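## Task

Plates E01, E07, E10 and E70 sit one per nest in N1 to N4, and which plate is where can only be read from their ID labels. First build a stack in rack S1 with E10 at the bottom, then E07, then E70, with E01 on top. E10 must rest flat on the rack floor, each plate above must sit fully nested in the one below, and every plate's labelled short end must face the rack's front, the side toward the viewer. Then release the plates and push the START key on post KP until it latches. Finally return all four plates so each is back in its original nest, lying flat within the locators, with its A1 well at the nest corner marked A1, while START stays latched. Nothing may depend on the gripper holding it at the end. Release and pull the gripper away before finishing.

## Robot and tools

Robot: one arm with four axes, a vertical lift (0.000 to 0.550 m), shoulder (-2.000 to 2.000 rad), elbow (-2.800 to 2.800 rad) and wrist yaw (-12.566 to 12.566 rad), carrying a two-finger gripper that always stays level (it can only turn about vertical). The commanded point, end_effector_position, is midway between the two rubber pads, roughly 2 to 3 cm behind the fingertips. Fingers point along the gripper's +x; they open and close along its y. The fingertips never touch even when closed, so a key is pushed with one fingertip. Keep the elbow at least 0.4 rad away from 0, or the arm may fold and fault.

Frames: the scene frame has its origin on the table directly beneath the arm base, +z up, and +y to the left when facing along +x. Reported poses use this frame. Motion commands, however, are expressed in the gripper's own axes.

A single motion row is 5 numbers, each in [-1, 1], in this order: dx, dy, dz, rz, opening. dx, dy, dz, rz are an offset (not a pose) from the gripper's measured pose, in gripper axes; 1.0 equals 0.6 m for dx/dy/dz and 180 degrees for rz. rz turns about the gripper's z, positive going from +x toward +y. opening is absolute, not an offset: +1 is fully open (0.140 m), -1 is closed (pads still 0.066 m apart). Going from open to closed needs about 0.6 s or more.

execute_actions(actions): actions is a list of actions; each action is a table of up to 15 rows, one row per 1/30 s step, and a short table repeats its final row until 15 steps pass. Every row in an action is measured from the pose measured when that action began (for the first action of a call, from the last pose reported in the scene), not from the previous row. Each step, the command is clipped to within 70 mm and 16 degrees of the measured pose, so big offsets take several actions; after an action the arm goes no further than the last clipped pose. An empty list just returns state and images.

move(target, speed, blocking): target is one row as above, an offset from the pose in the latest result that showed one. The gripper follows a straight path lasting 0.5 to 10 s (longer paths are cut at 10 s) and turns the short way. speed is the path's top speed in m/s, 0.002 to 0.5, default 0.25; rotation may reach twice that in rad/s. The arm may lag, drift off the line or overshoot speed, mostly near full reach. The path ignores obstacles; faster contact hits harder, and aiming further beyond a contact pushes harder. The opening is applied at the move's start. With blocking=false you get a result after 0.5 s while motion continues; until a result shows the move ended, use wait or stop before other motion commands.

wait(seconds): 0 to 10; lets time pass holding the last command, returning early if a running move ends. stop(): brakes a running move (needs braking distance); fingers keep moving. zoom_image(camera, region): camera is cam_high (672x504), cam_low (672x504) or cam_wrist (616x616); region is [x0, y0, x1, y1] in pixels from the top-left, at most 504 by 504. finished_scene(scene): pass the current scene's number to end it permanently; the next scene's task comes back in the result. Replying without a tool call ends everything.

Results: a state line with end_effector_position (m) and end_effector_quat_wxyz in the scene frame (less accurate at long reach); Joint positions as lift, shoulder, elbow, wrist yaw, then pad gap in m; Hand target, the pose the controller is driving toward; grip_measured, the measured opening on the command scale (may be off by about 1 mm consistently). Action calls list step positions, with HELD where a row was held back. 'pose unreachable' means a clearance check altered or blocked the command. A move adds a 'move:' line: done (at rest near target), off_target, moving, held (last step blocked) or fault, plus limits such as paced (command clipped) or held (some steps blocked; speed can then jump well above the set value), and the distance to target.

Gripping: command an opening about 0.04 under grip_measured for a firm hold, less for a lighter one. Pad force is about 18 N; fast closing can squeeze harder. Offsets come from the measured pose, so repeating a small push on something rigid does not press further, but on something yielding it does.

Limits and hazards: contact torque reaching a load limit (lift 55.2 N, shoulder 8.28 N m, elbow 4.14 N m, wrist yaw 1.38 N m, including held weight) halts the arm for 10 s and drops the rest of the call. Holding loads heats motors; MOTOR HOT appears from 85 °C and an OVER-TEMPERATURE FAULT brakes the arm at 100 °C. The arm holds its last command between calls. Joints move together and stop together on reversal; after long moves the arm may still be short of target.

Avoid: pressing START (it counts once lit) before the stack is complete and correct; drops longer than a few millimetres; knocking anything off the table; slams, hard hits and very hard pushes. Loose objects may occasionally get nudged by outside disturbances, so check before finishing. Well A1 on a labelled plate lies at the labelled short end, in the corner opposite the labelled long side.

Each tool is called after "Call:" as name([rows], argument=value, ...), one row to a line, values as JSON.

## Session

Call:
execute_actions(actions=[])

Scene clock: 0.00 s.
end_effector_position=(+0.4020, -0.2959, +0.4636) grip_measured=+1.00 end_effector_quat_wxyz=(+0.763, +0.000, +0.000, -0.646)
Joint positions: [ 0.459  0.263  1.027 -2.695  0.14 ]
Hand target: +0.402, -0.296, +0.464; +0.763, +0.000, +0.000, -0.646

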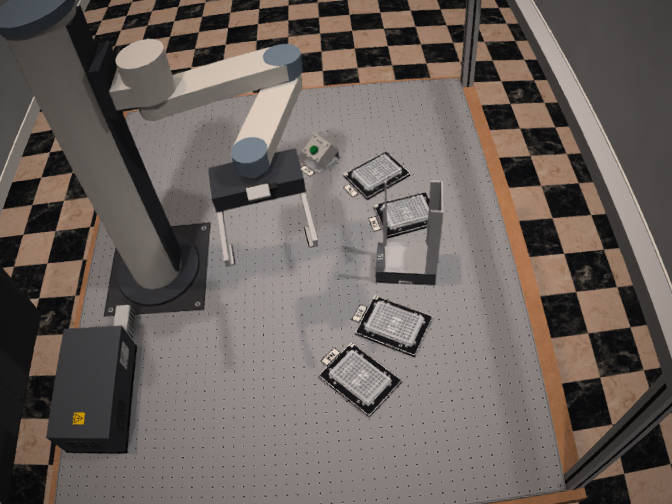

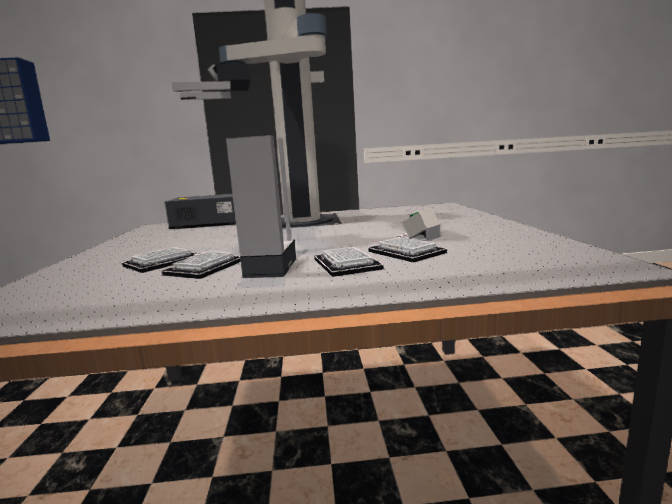

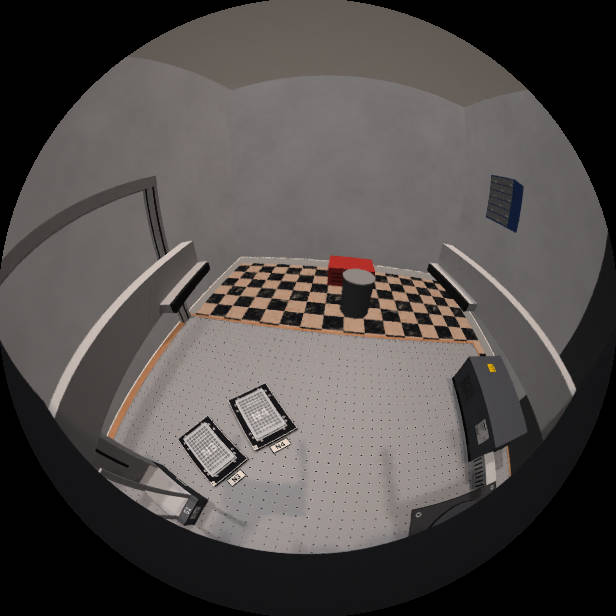

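Call:
zoom_image(camera="cam_high", region=[290,120,470,300])

Call:
zoom_image(camera="cam_high", region=[300,280,450,430])

Call:
zoom_image(camera="cam_low", region=[110,200,460,290])

Call:
move(target=[-0.58,-0.1,-0.45,0.447,1])

Region (290, 120, 470, 300) of cam_high's 672x504 image, scaled by 2.800, with more detail than that image has.

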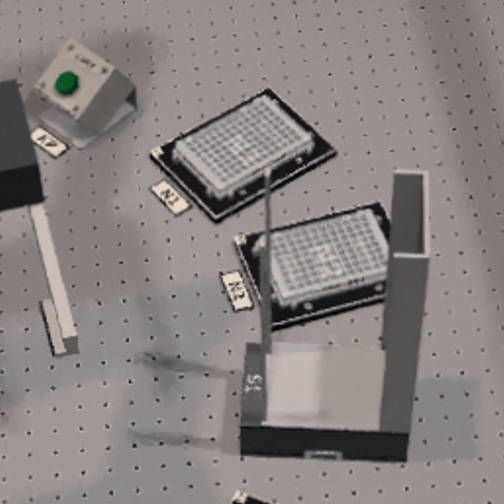

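Region (300, 280, 450, 430) of cam_high's 672x504 image, scaled by 3.360, with more detail than that image has.

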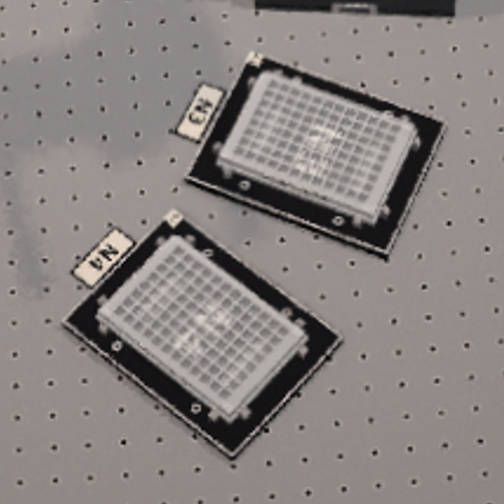

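Region (110, 200, 460, 290) of cam_low's 672x504 image, scaled by 1.440, with more detail than that image has; it fills the top 130 rows of this view, and the rest is white.

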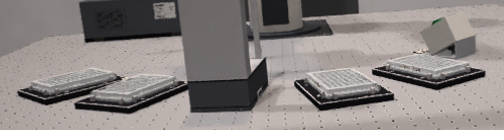

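Scene clock: 10.50 s.
end_effector_position=(+0.2854, +0.0376, +0.1937) grip_measured=+1.00 end_effector_quat_wxyz=(+1.000, +0.000, +0.000, -0.000)
Joint positions: [ 0.189  1.703 -0.102 -1.603  0.14 ]
Hand target: +0.285, +0.038, +0.194; +1.000, +0.000, +0.000, -0.000
Off the commanded pose: 0.000 m, 0 deg.
move: done; limits=paced

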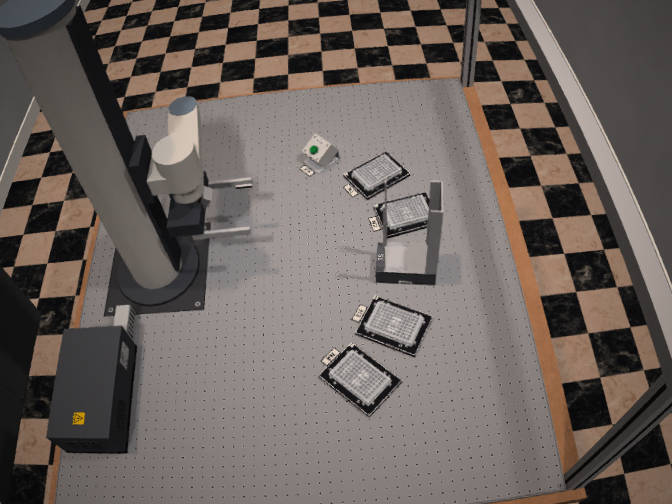

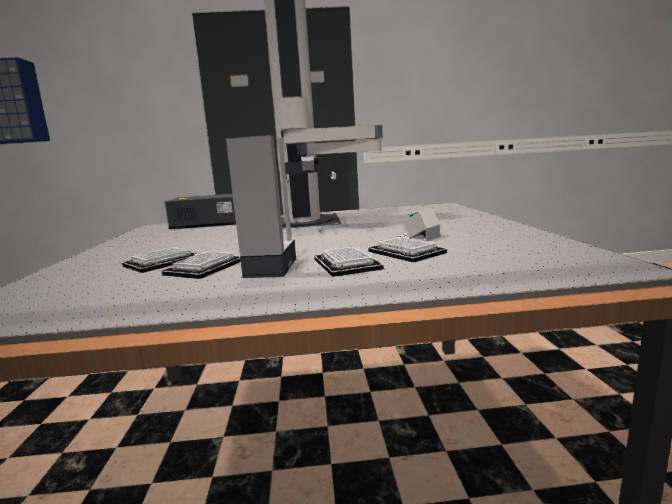

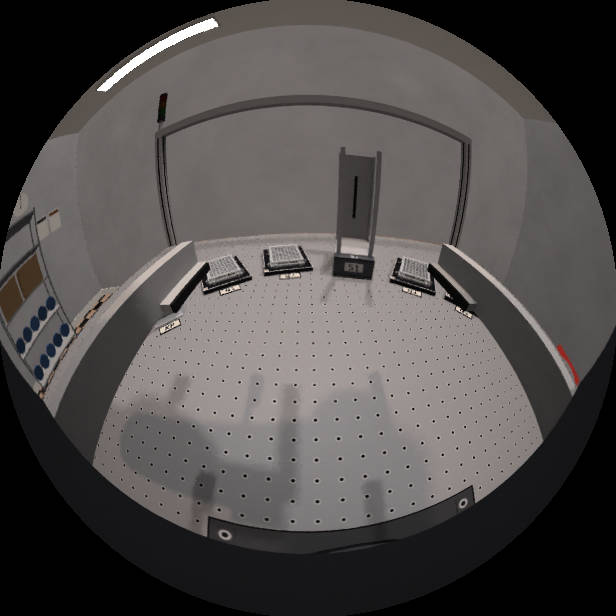

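Call:
move(target=[0.35,0,-0.15,0,1], speed=0.12)

Call:
zoom_image(camera="cam_wrist", region=[130,60,500,330])

Scene clock: 15.40 s.
end_effector_position=(+0.4955, +0.0374, +0.1036) grip_measured=+1.00 end_effector_quat_wxyz=(+1.000, +0.000, +0.000, -0.000)
Joint positions: [ 0.099  1.216  0.709 -1.925  0.14 ]
Hand target: +0.495, +0.037, +0.104; +1.000, +0.000, +0.000, -0.000
Off the commanded pose: 0.000 m, 0 deg.
move: done

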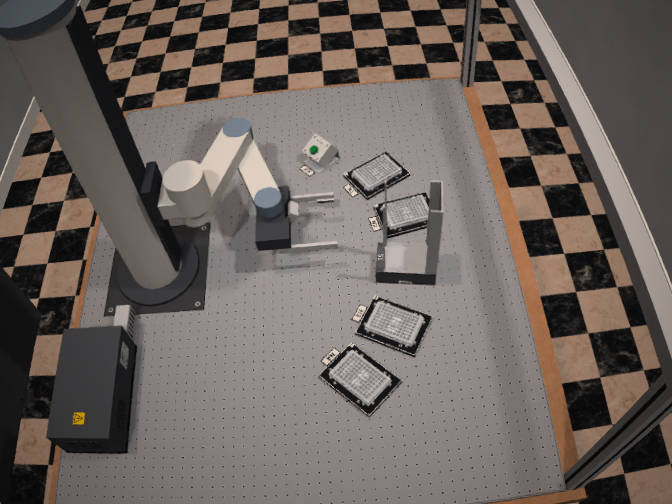

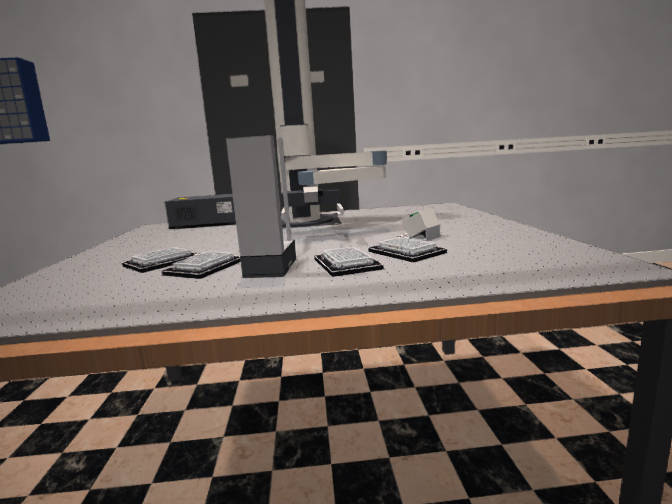

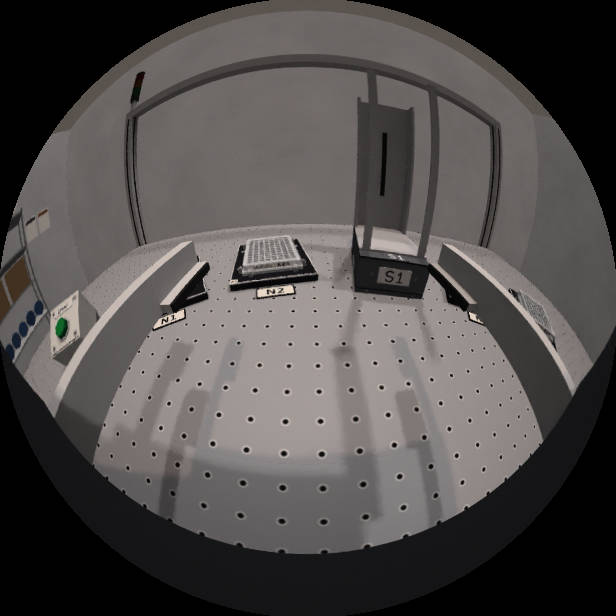

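Region (130, 60, 500, 330) of cam_wrist's 616x616 image, scaled by 1.362, with more detail than that image has; it fills the top 368 rows of this view, and the rest is white.

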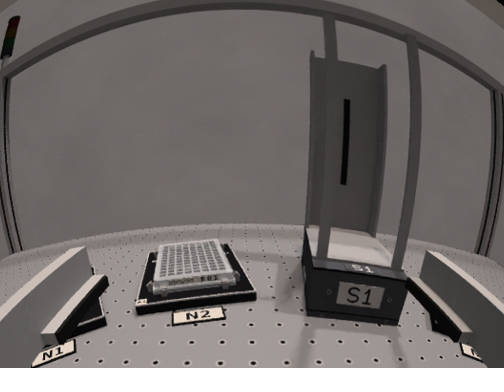

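Call:
zoom_image(camera="cam_low", region=[120,240,245,285])

Call:
zoom_image(camera="cam_low", region=[310,230,450,280])

Call:
move(target=[0,-0.42,-0.05,-0.17,1])

Call:
zoom_image(camera="cam_wrist", region=[180,200,450,330])

Region (120, 240, 245, 285) of cam_low's 672x504 image, scaled by 4.032, with more detail than that image has; it fills the top 181 rows of this view, and the rest is white.

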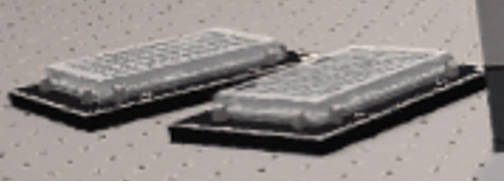

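Region (310, 230, 450, 280) of cam_low's 672x504 image, scaled by 3.600, with more detail than that image has; it fills the top 180 rows of this view, and the rest is white.

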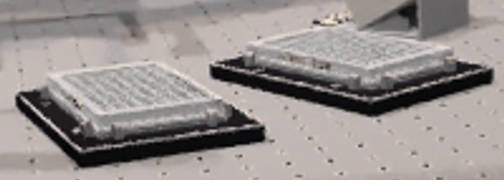

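Scene clock: 22.37 s.
end_effector_position=(+0.4953, -0.2147, +0.0736) grip_measured=+1.00 end_effector_quat_wxyz=(+0.965, +0.000, +0.000, -0.264)
Joint positions: [ 0.069  0.317  0.974 -1.825  0.14 ]
Hand target: +0.495, -0.215, +0.074; +0.965, +0.000, +0.000, -0.264
Off the commanded pose: 0.000 m, 0 deg.
move: done

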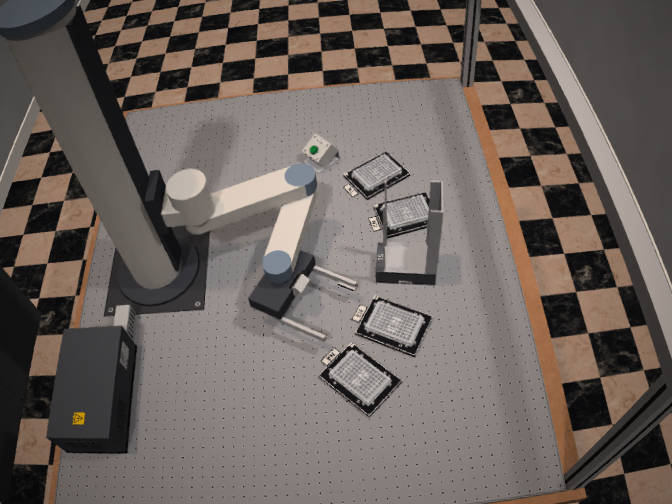

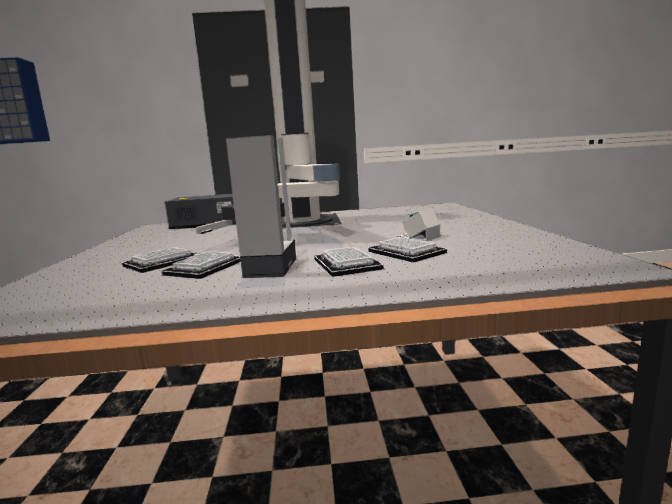

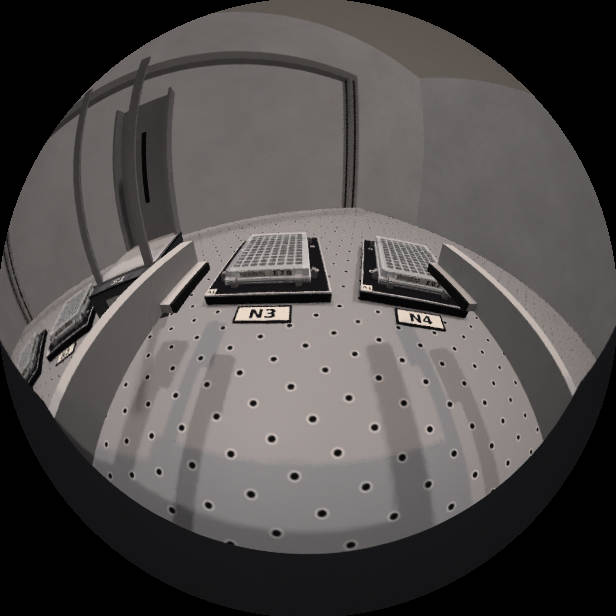

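Region (180, 200, 450, 330) of cam_wrist's 616x616 image, scaled by 1.867, with more detail than that image has; it fills the top 243 rows of this view, and the rest is white.

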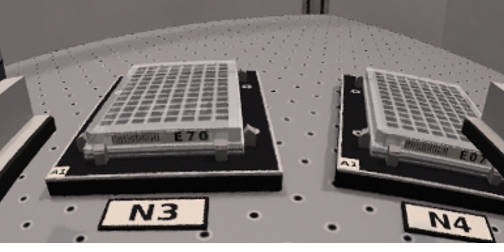

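Call:
move(target=[-0.3,0.588,-0.02,0.337,1])

Call:
move(target=[0.17,0,0,0,1], speed=0.15)

Scene clock: 29.13 s.
end_effector_position=(+0.5201, +0.1808, +0.0616) grip_measured=+1.00 end_effector_quat_wxyz=(+0.966, +0.000, +0.000, +0.260)
Joint positions: [ 0.057  1.393  0.991 -1.859  0.14 ]
Hand target: +0.520, +0.181, +0.062; +0.966, +0.000, +0.000, +0.259
Off the commanded pose: 0.000 m, 0 deg.
move: done

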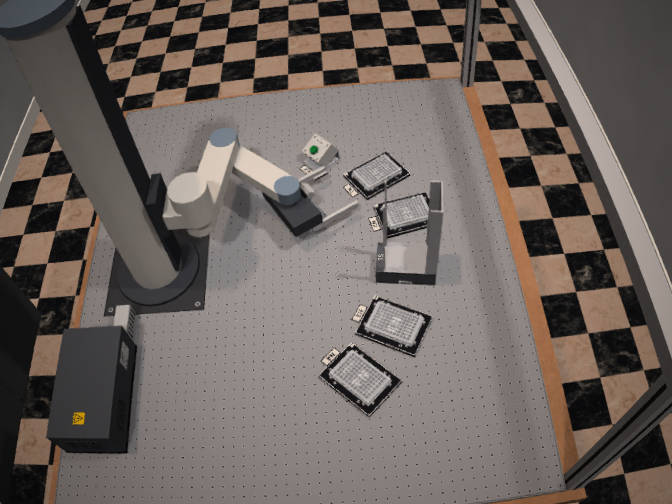

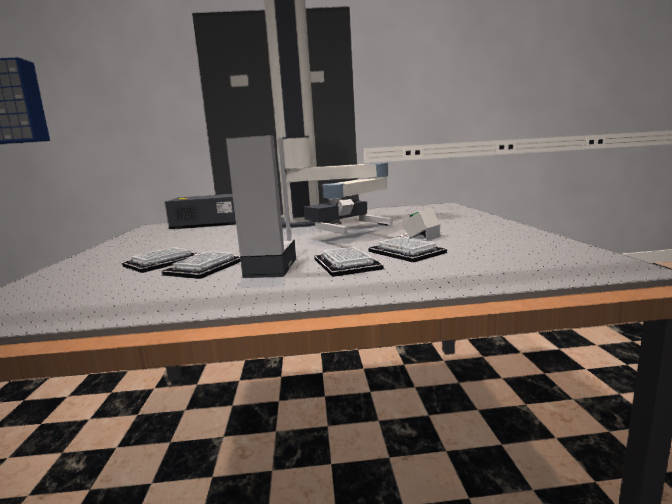

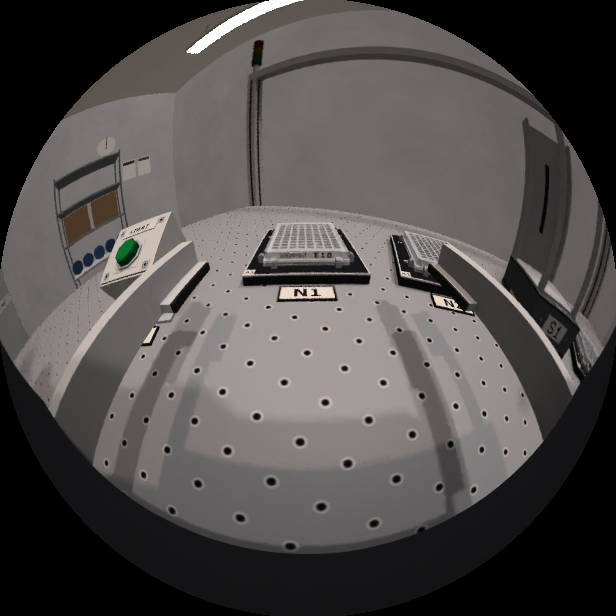

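Scene clock: 30.17 s.
end_effector_position=(+0.6083, +0.2320, +0.0616) grip_measured=+1.00 end_effector_quat_wxyz=(+0.966, +0.000, +0.000, +0.260)
Joint positions: [ 0.057  1.225  1.479 -2.178  0.14 ]
Hand target: +0.608, +0.232, +0.062; +0.966, +0.000, +0.000, +0.260
Off the commanded pose: 0.000 m, 0 deg.
move: done

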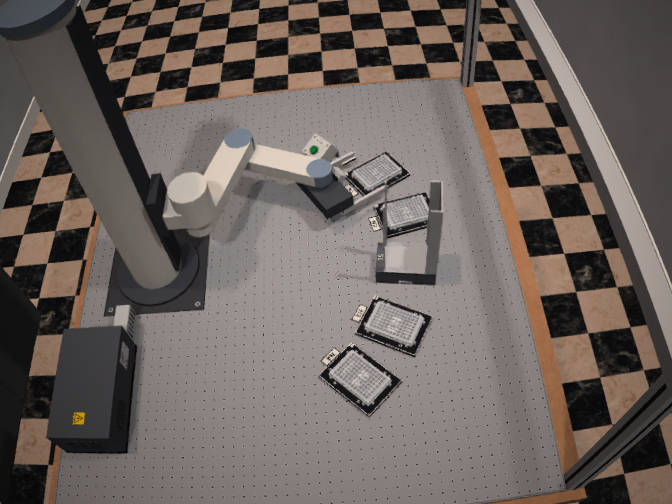

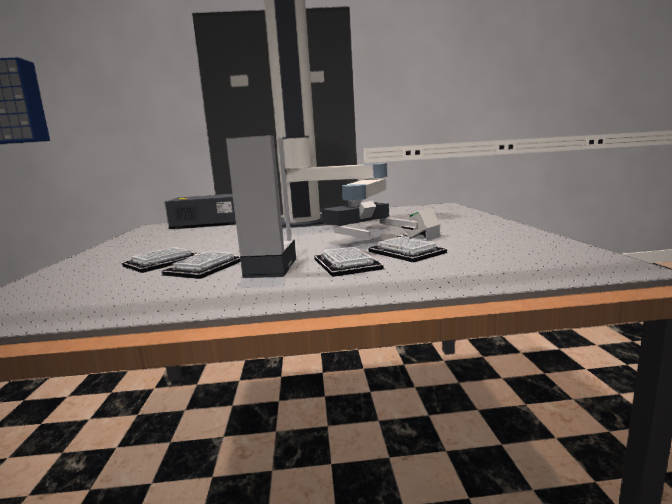

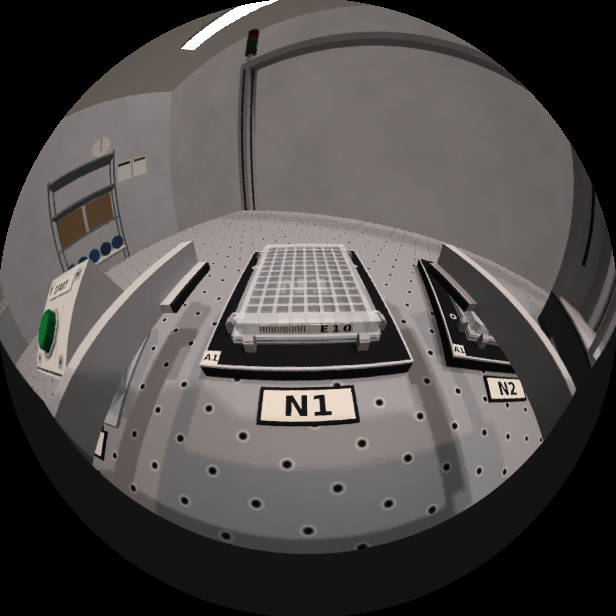

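Call:
move(target=[0.11,0.008,-0.035,0,0.1], speed=0.06)

Call:
move(target=[0,0,-0.022,0,0.1], speed=0.03)

Call:
zoom_image(camera="cam_low", region=[330,190,470,280])

Call:
zoom_image(camera="cam_high", region=[290,120,430,220])

Scene clock: 38.20 s.
end_effector_position=(+0.6630, +0.2693, +0.0406) grip_measured=+0.10 end_effector_quat_wxyz=(+0.966, +0.000, +0.000, +0.260)
Joint positions: [ 0.036  1.081  1.859 -2.414  0.107]
Hand target: +0.663, +0.269, +0.041; +0.966, +0.000, +0.000, +0.260
Off the commanded pose: 0.000 m, 0 deg.
move: done

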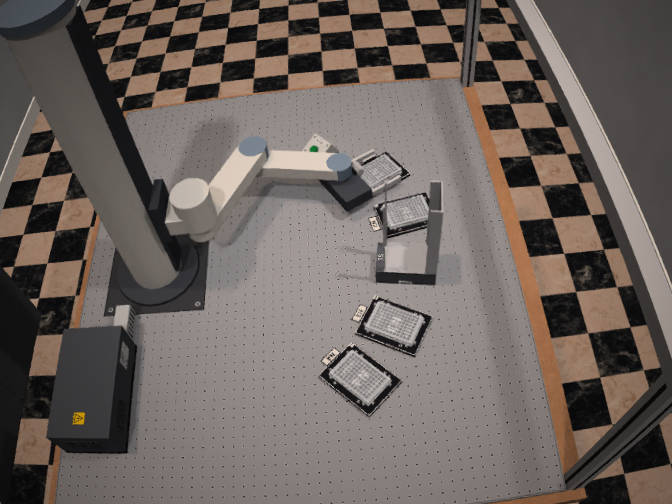

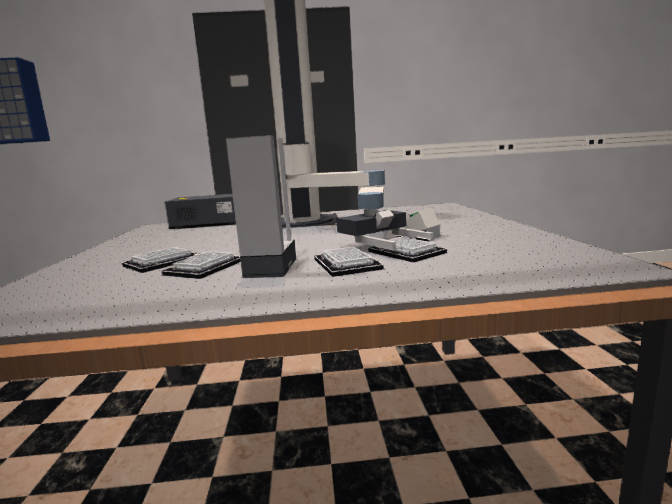

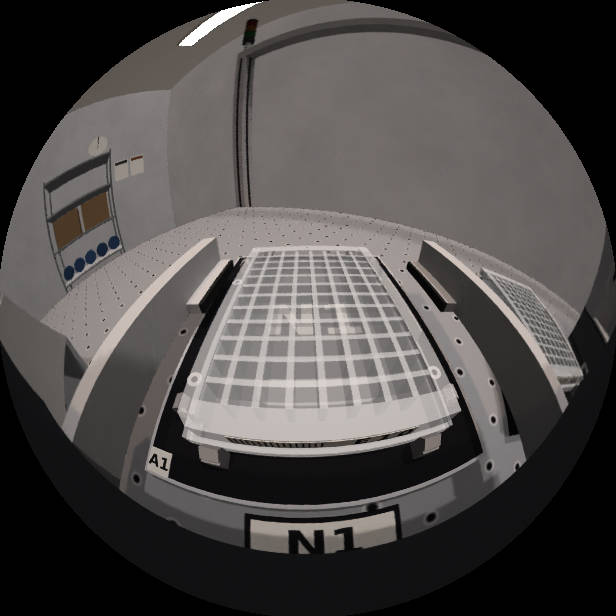

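Scene clock: 38.90 s.
end_effector_position=(+0.6630, +0.2693, +0.0274) grip_measured=+0.10 end_effector_quat_wxyz=(+0.966, +0.000, +0.000, +0.260)
Joint positions: [ 0.022  1.081  1.859 -2.414  0.107]
Hand target: +0.663, +0.269, +0.027; +0.966, +0.000, +0.000, +0.260
Off the commanded pose: 0.000 m, 0 deg.
move: done

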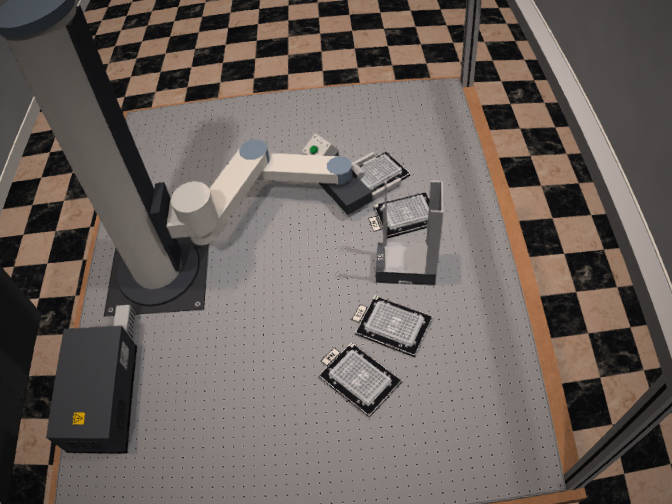

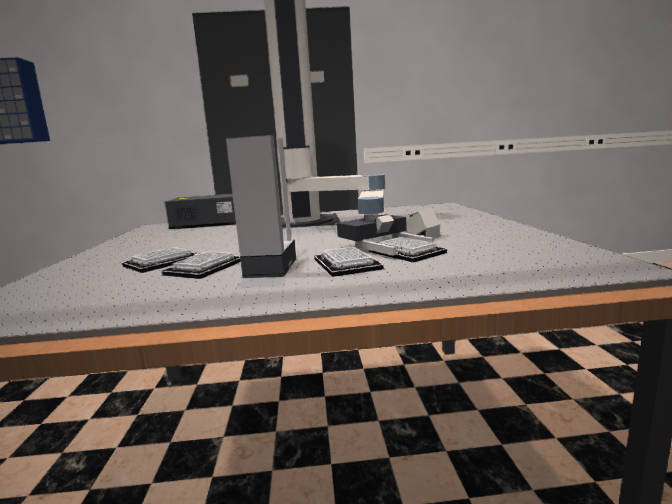

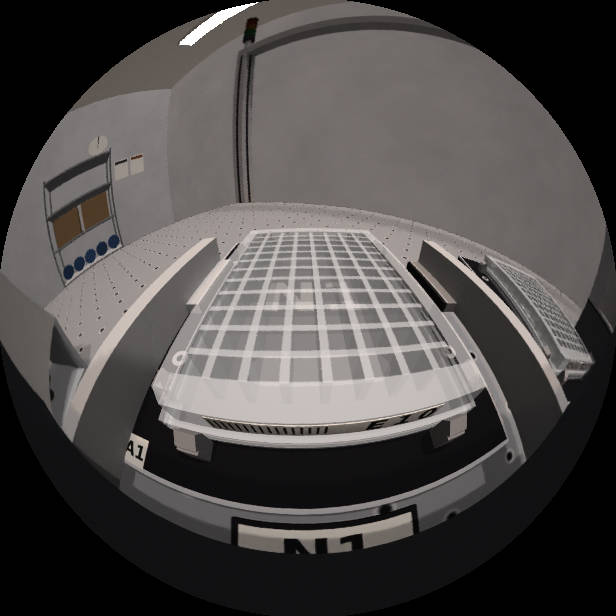

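Region (330, 190, 470, 280) of cam_low's 672x504 image, scaled by 3.600, with more detail than that image has; it fills the top 324 rows of this view, and the rest is white.

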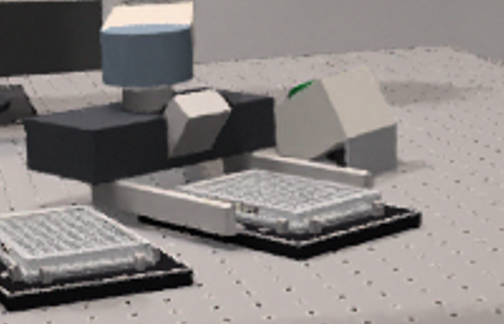

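Region (290, 120, 430, 220) of cam_high's 672x504 image, scaled by 3.600, with more detail than that image has; it fills the top 360 rows of this view, and the rest is white.

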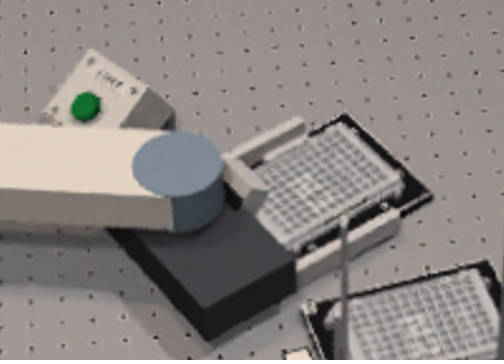

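Call:
move(target=[0,0.006,-0.006,0.013,-0.2], speed=0.03)

Call:
zoom_image(camera="cam_low", region=[350,220,460,270])

Scene clock: 53.57 s.
end_effector_position=(+0.6623, +0.2705, +0.0273) grip_measured=-0.20 end_effector_quat_wxyz=(+0.963, +0.000, +0.000, +0.270)
Joint positions: [ 0.022  1.077  1.86  -2.39   0.096]
Hand target: +0.662, +0.270, +0.027; +0.963, +0.000, +0.000, +0.270
Off the commanded pose: 0.004 m, 1 deg.
TORQUE FAULT: the external load on joint 1 (lift) reached its load limit, and the arm stopped for 10 seconds. That time counts as 20 of the actions that you can send in this scene. The arm's remaining commands of this call were not run. The arm holds where it stopped, with its grip as last carried out, and accepts commands again: back off and push less far. The arm stops again, at the same cost, whenever a joint's load reaches its limit.
move: fault

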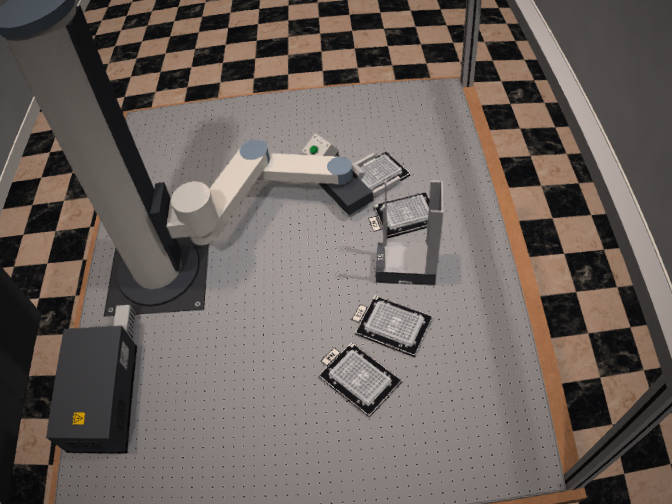

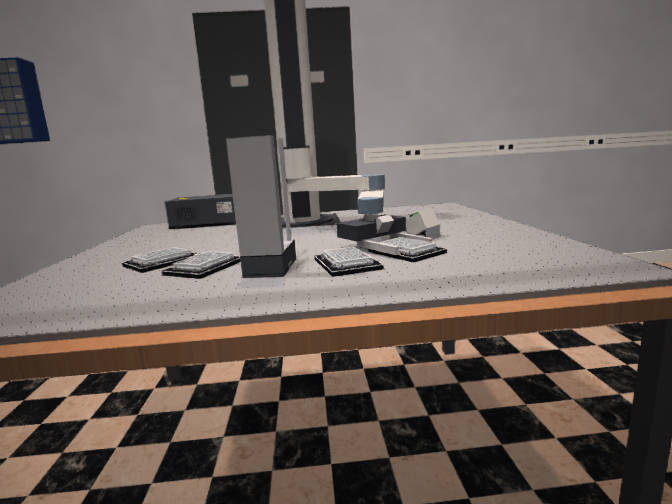

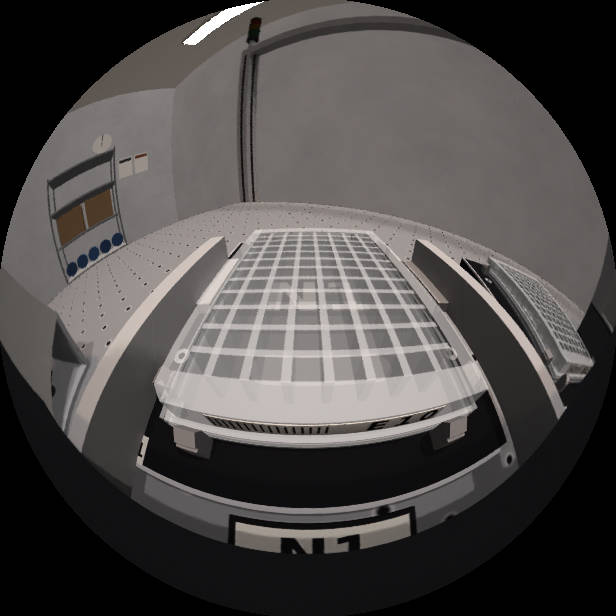

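Region (350, 220, 460, 270) of cam_low's 672x504 image, scaled by 4.582, with more detail than that image has; it fills the top 229 rows of this view, and the rest is white.

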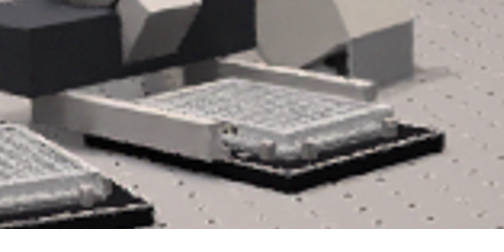

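Floor at z≈0.027 (sag). Raise a bit.

Call:
move(target=[0,0.004,0.006,0.005,-0.36], speed=0.02)

Call:
zoom_image(camera="cam_wrist", region=[120,210,520,480])

Scene clock: 57.50 s.
end_effector_position=(+0.6609, +0.2731, +0.0309) grip_measured=-0.36 end_effector_quat_wxyz=(+0.961, +0.000, +0.000, +0.278)
Joint positions: [ 0.026  1.078  1.86  -2.375  0.09 ]
Hand target: +0.661, +0.273, +0.031; +0.961, +0.000, +0.000, +0.277
Off the commanded pose: 0.001 m, 0 deg.
move: done

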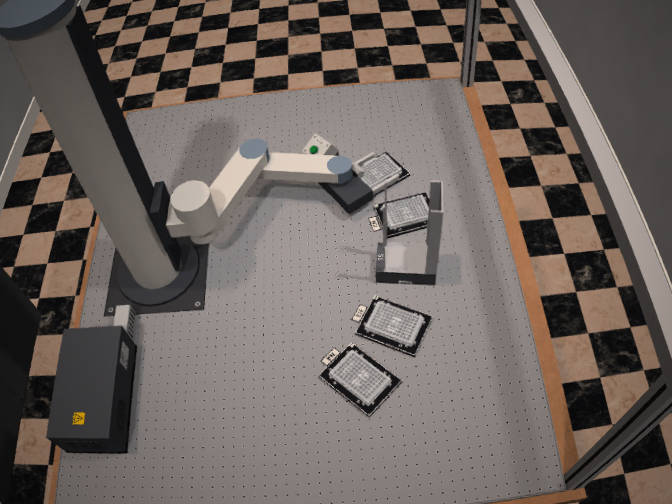

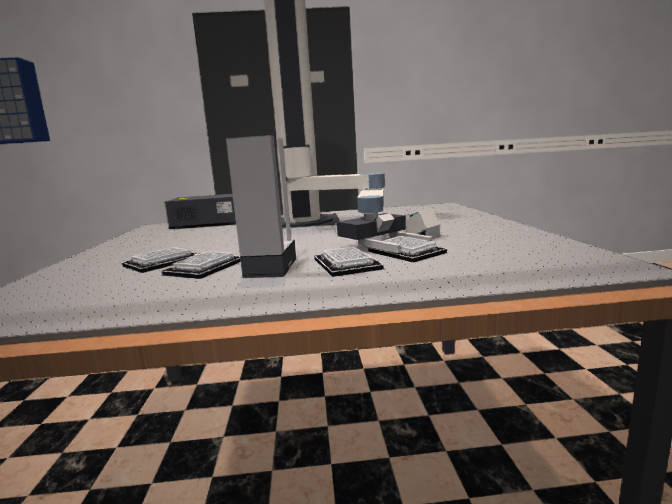

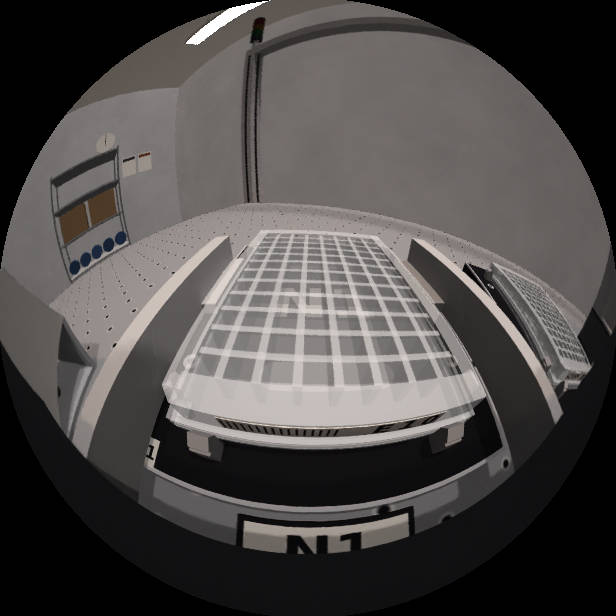

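Region (120, 210, 520, 480) of cam_wrist's 616x616 image, scaled by 1.260, with more detail than that image has; it fills the top 340 rows of this view, and the rest is white.

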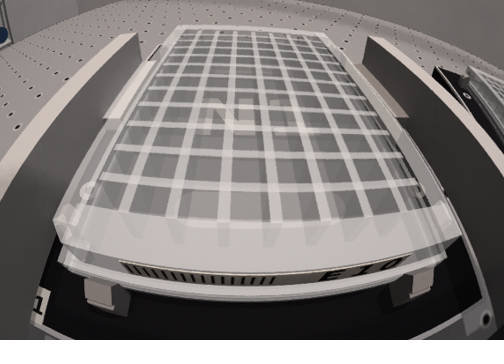

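Call:
move(target=[0,-0.001,0,0,-0.56], speed=0.02)

Scene clock: 60.67 s.
end_effector_position=(+0.6603, +0.2747, +0.0309) grip_measured=-0.47 end_effector_quat_wxyz=(+0.960, +0.000, +0.000, +0.282)
Joint positions: [ 0.026  1.079  1.862 -2.37   0.086]
Hand target: +0.661, +0.273, +0.031; +0.961, +0.000, +0.000, +0.278
Off the commanded pose: 0.002 m, 0 deg.
move: done

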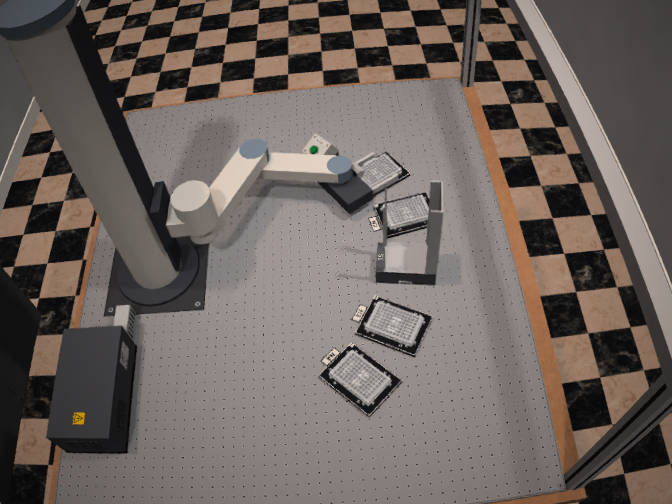

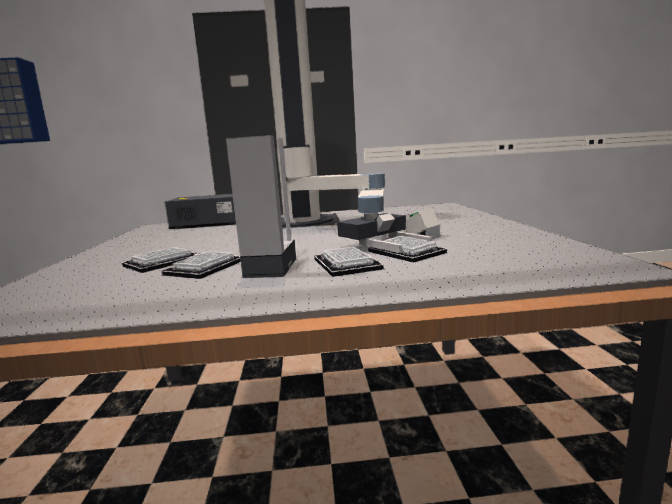

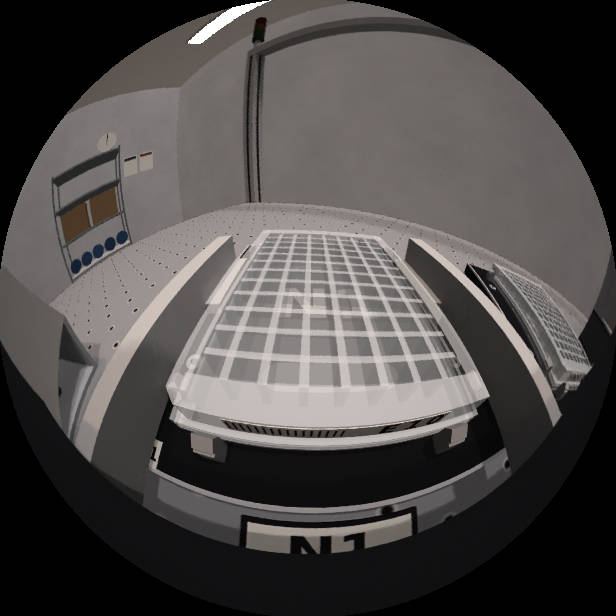

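Call:
move(target=[0,0,0.6,0,-0.52])

Call:
move(target=[-0.217,-0.523,0,-0.204,-0.52])

Scene clock: 67.73 s.
end_effector_position=(+0.6603, +0.2747, +0.3909) grip_measured=-0.47 end_effector_quat_wxyz=(+0.960, +0.000, +0.000, +0.282)
Joint positions: [ 0.386  1.079  1.863 -2.371  0.086]
Hand target: +0.660, +0.275, +0.391; +0.960, +0.000, +0.000, +0.282
Off the commanded pose: 0.000 m, 0 deg.
move: done

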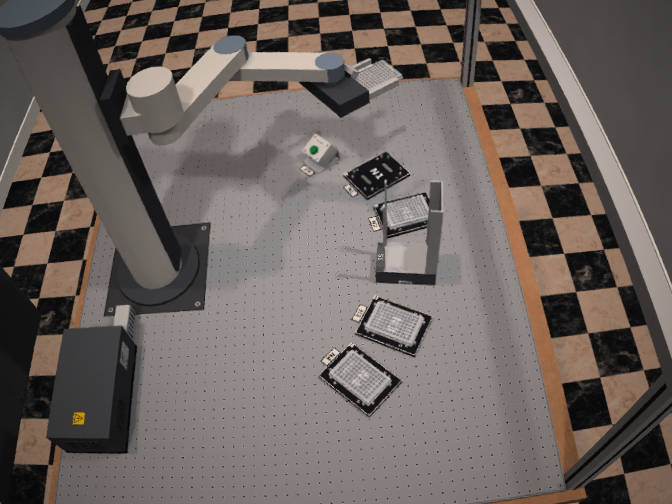

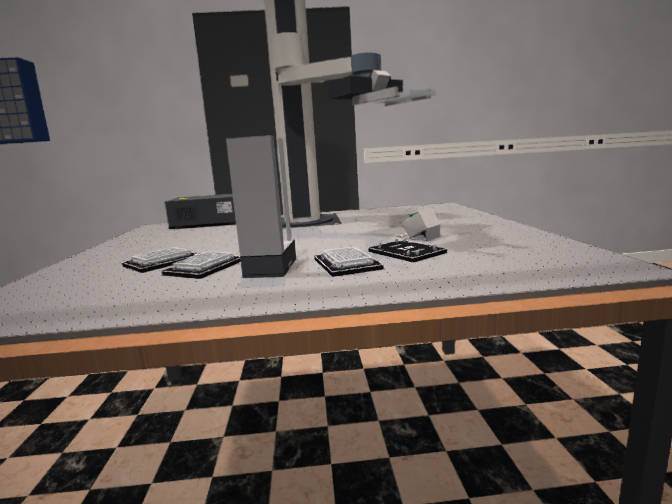

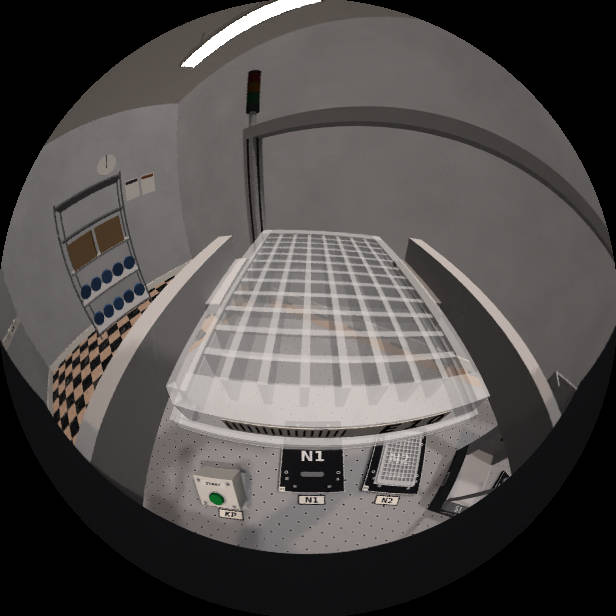

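Scene clock: 69.50 s.
end_effector_position=(+0.7201, -0.0599, +0.3909) grip_measured=-0.47 end_effector_quat_wxyz=(+0.999, +0.000, +0.000, -0.035)
Joint positions: [ 0.386  0.486  1.803 -2.359  0.086]
Hand target: +0.720, -0.060, +0.391; +0.999, +0.000, +0.000, -0.035
Off the commanded pose: 0.000 m, 0 deg.
move: done

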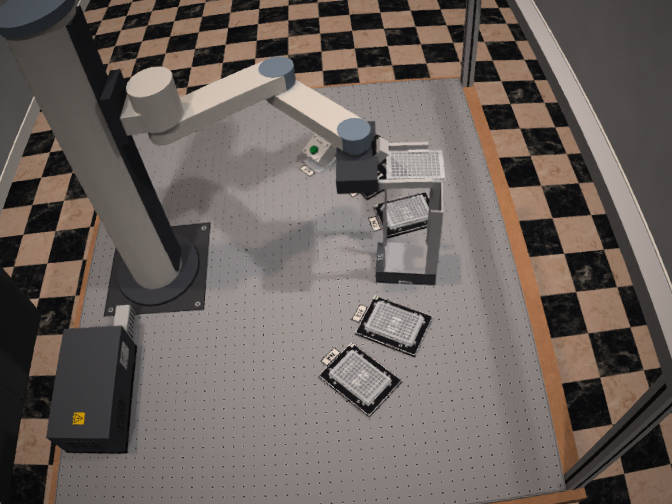

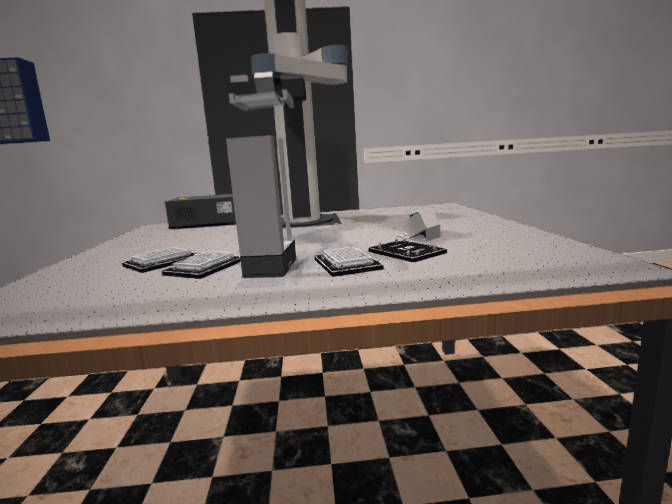

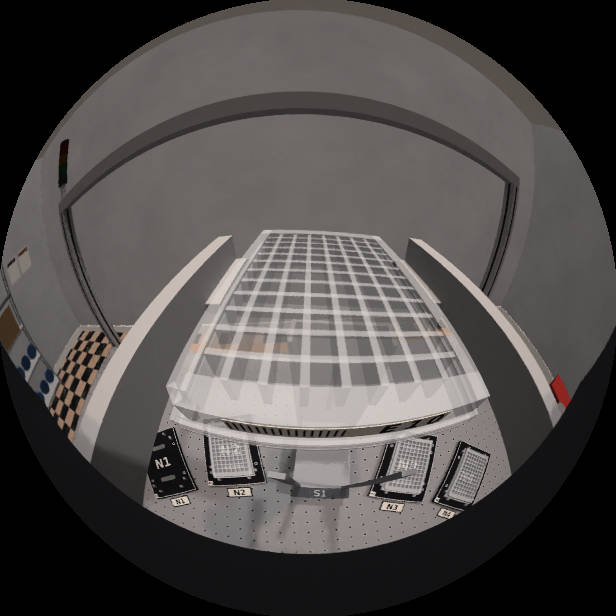

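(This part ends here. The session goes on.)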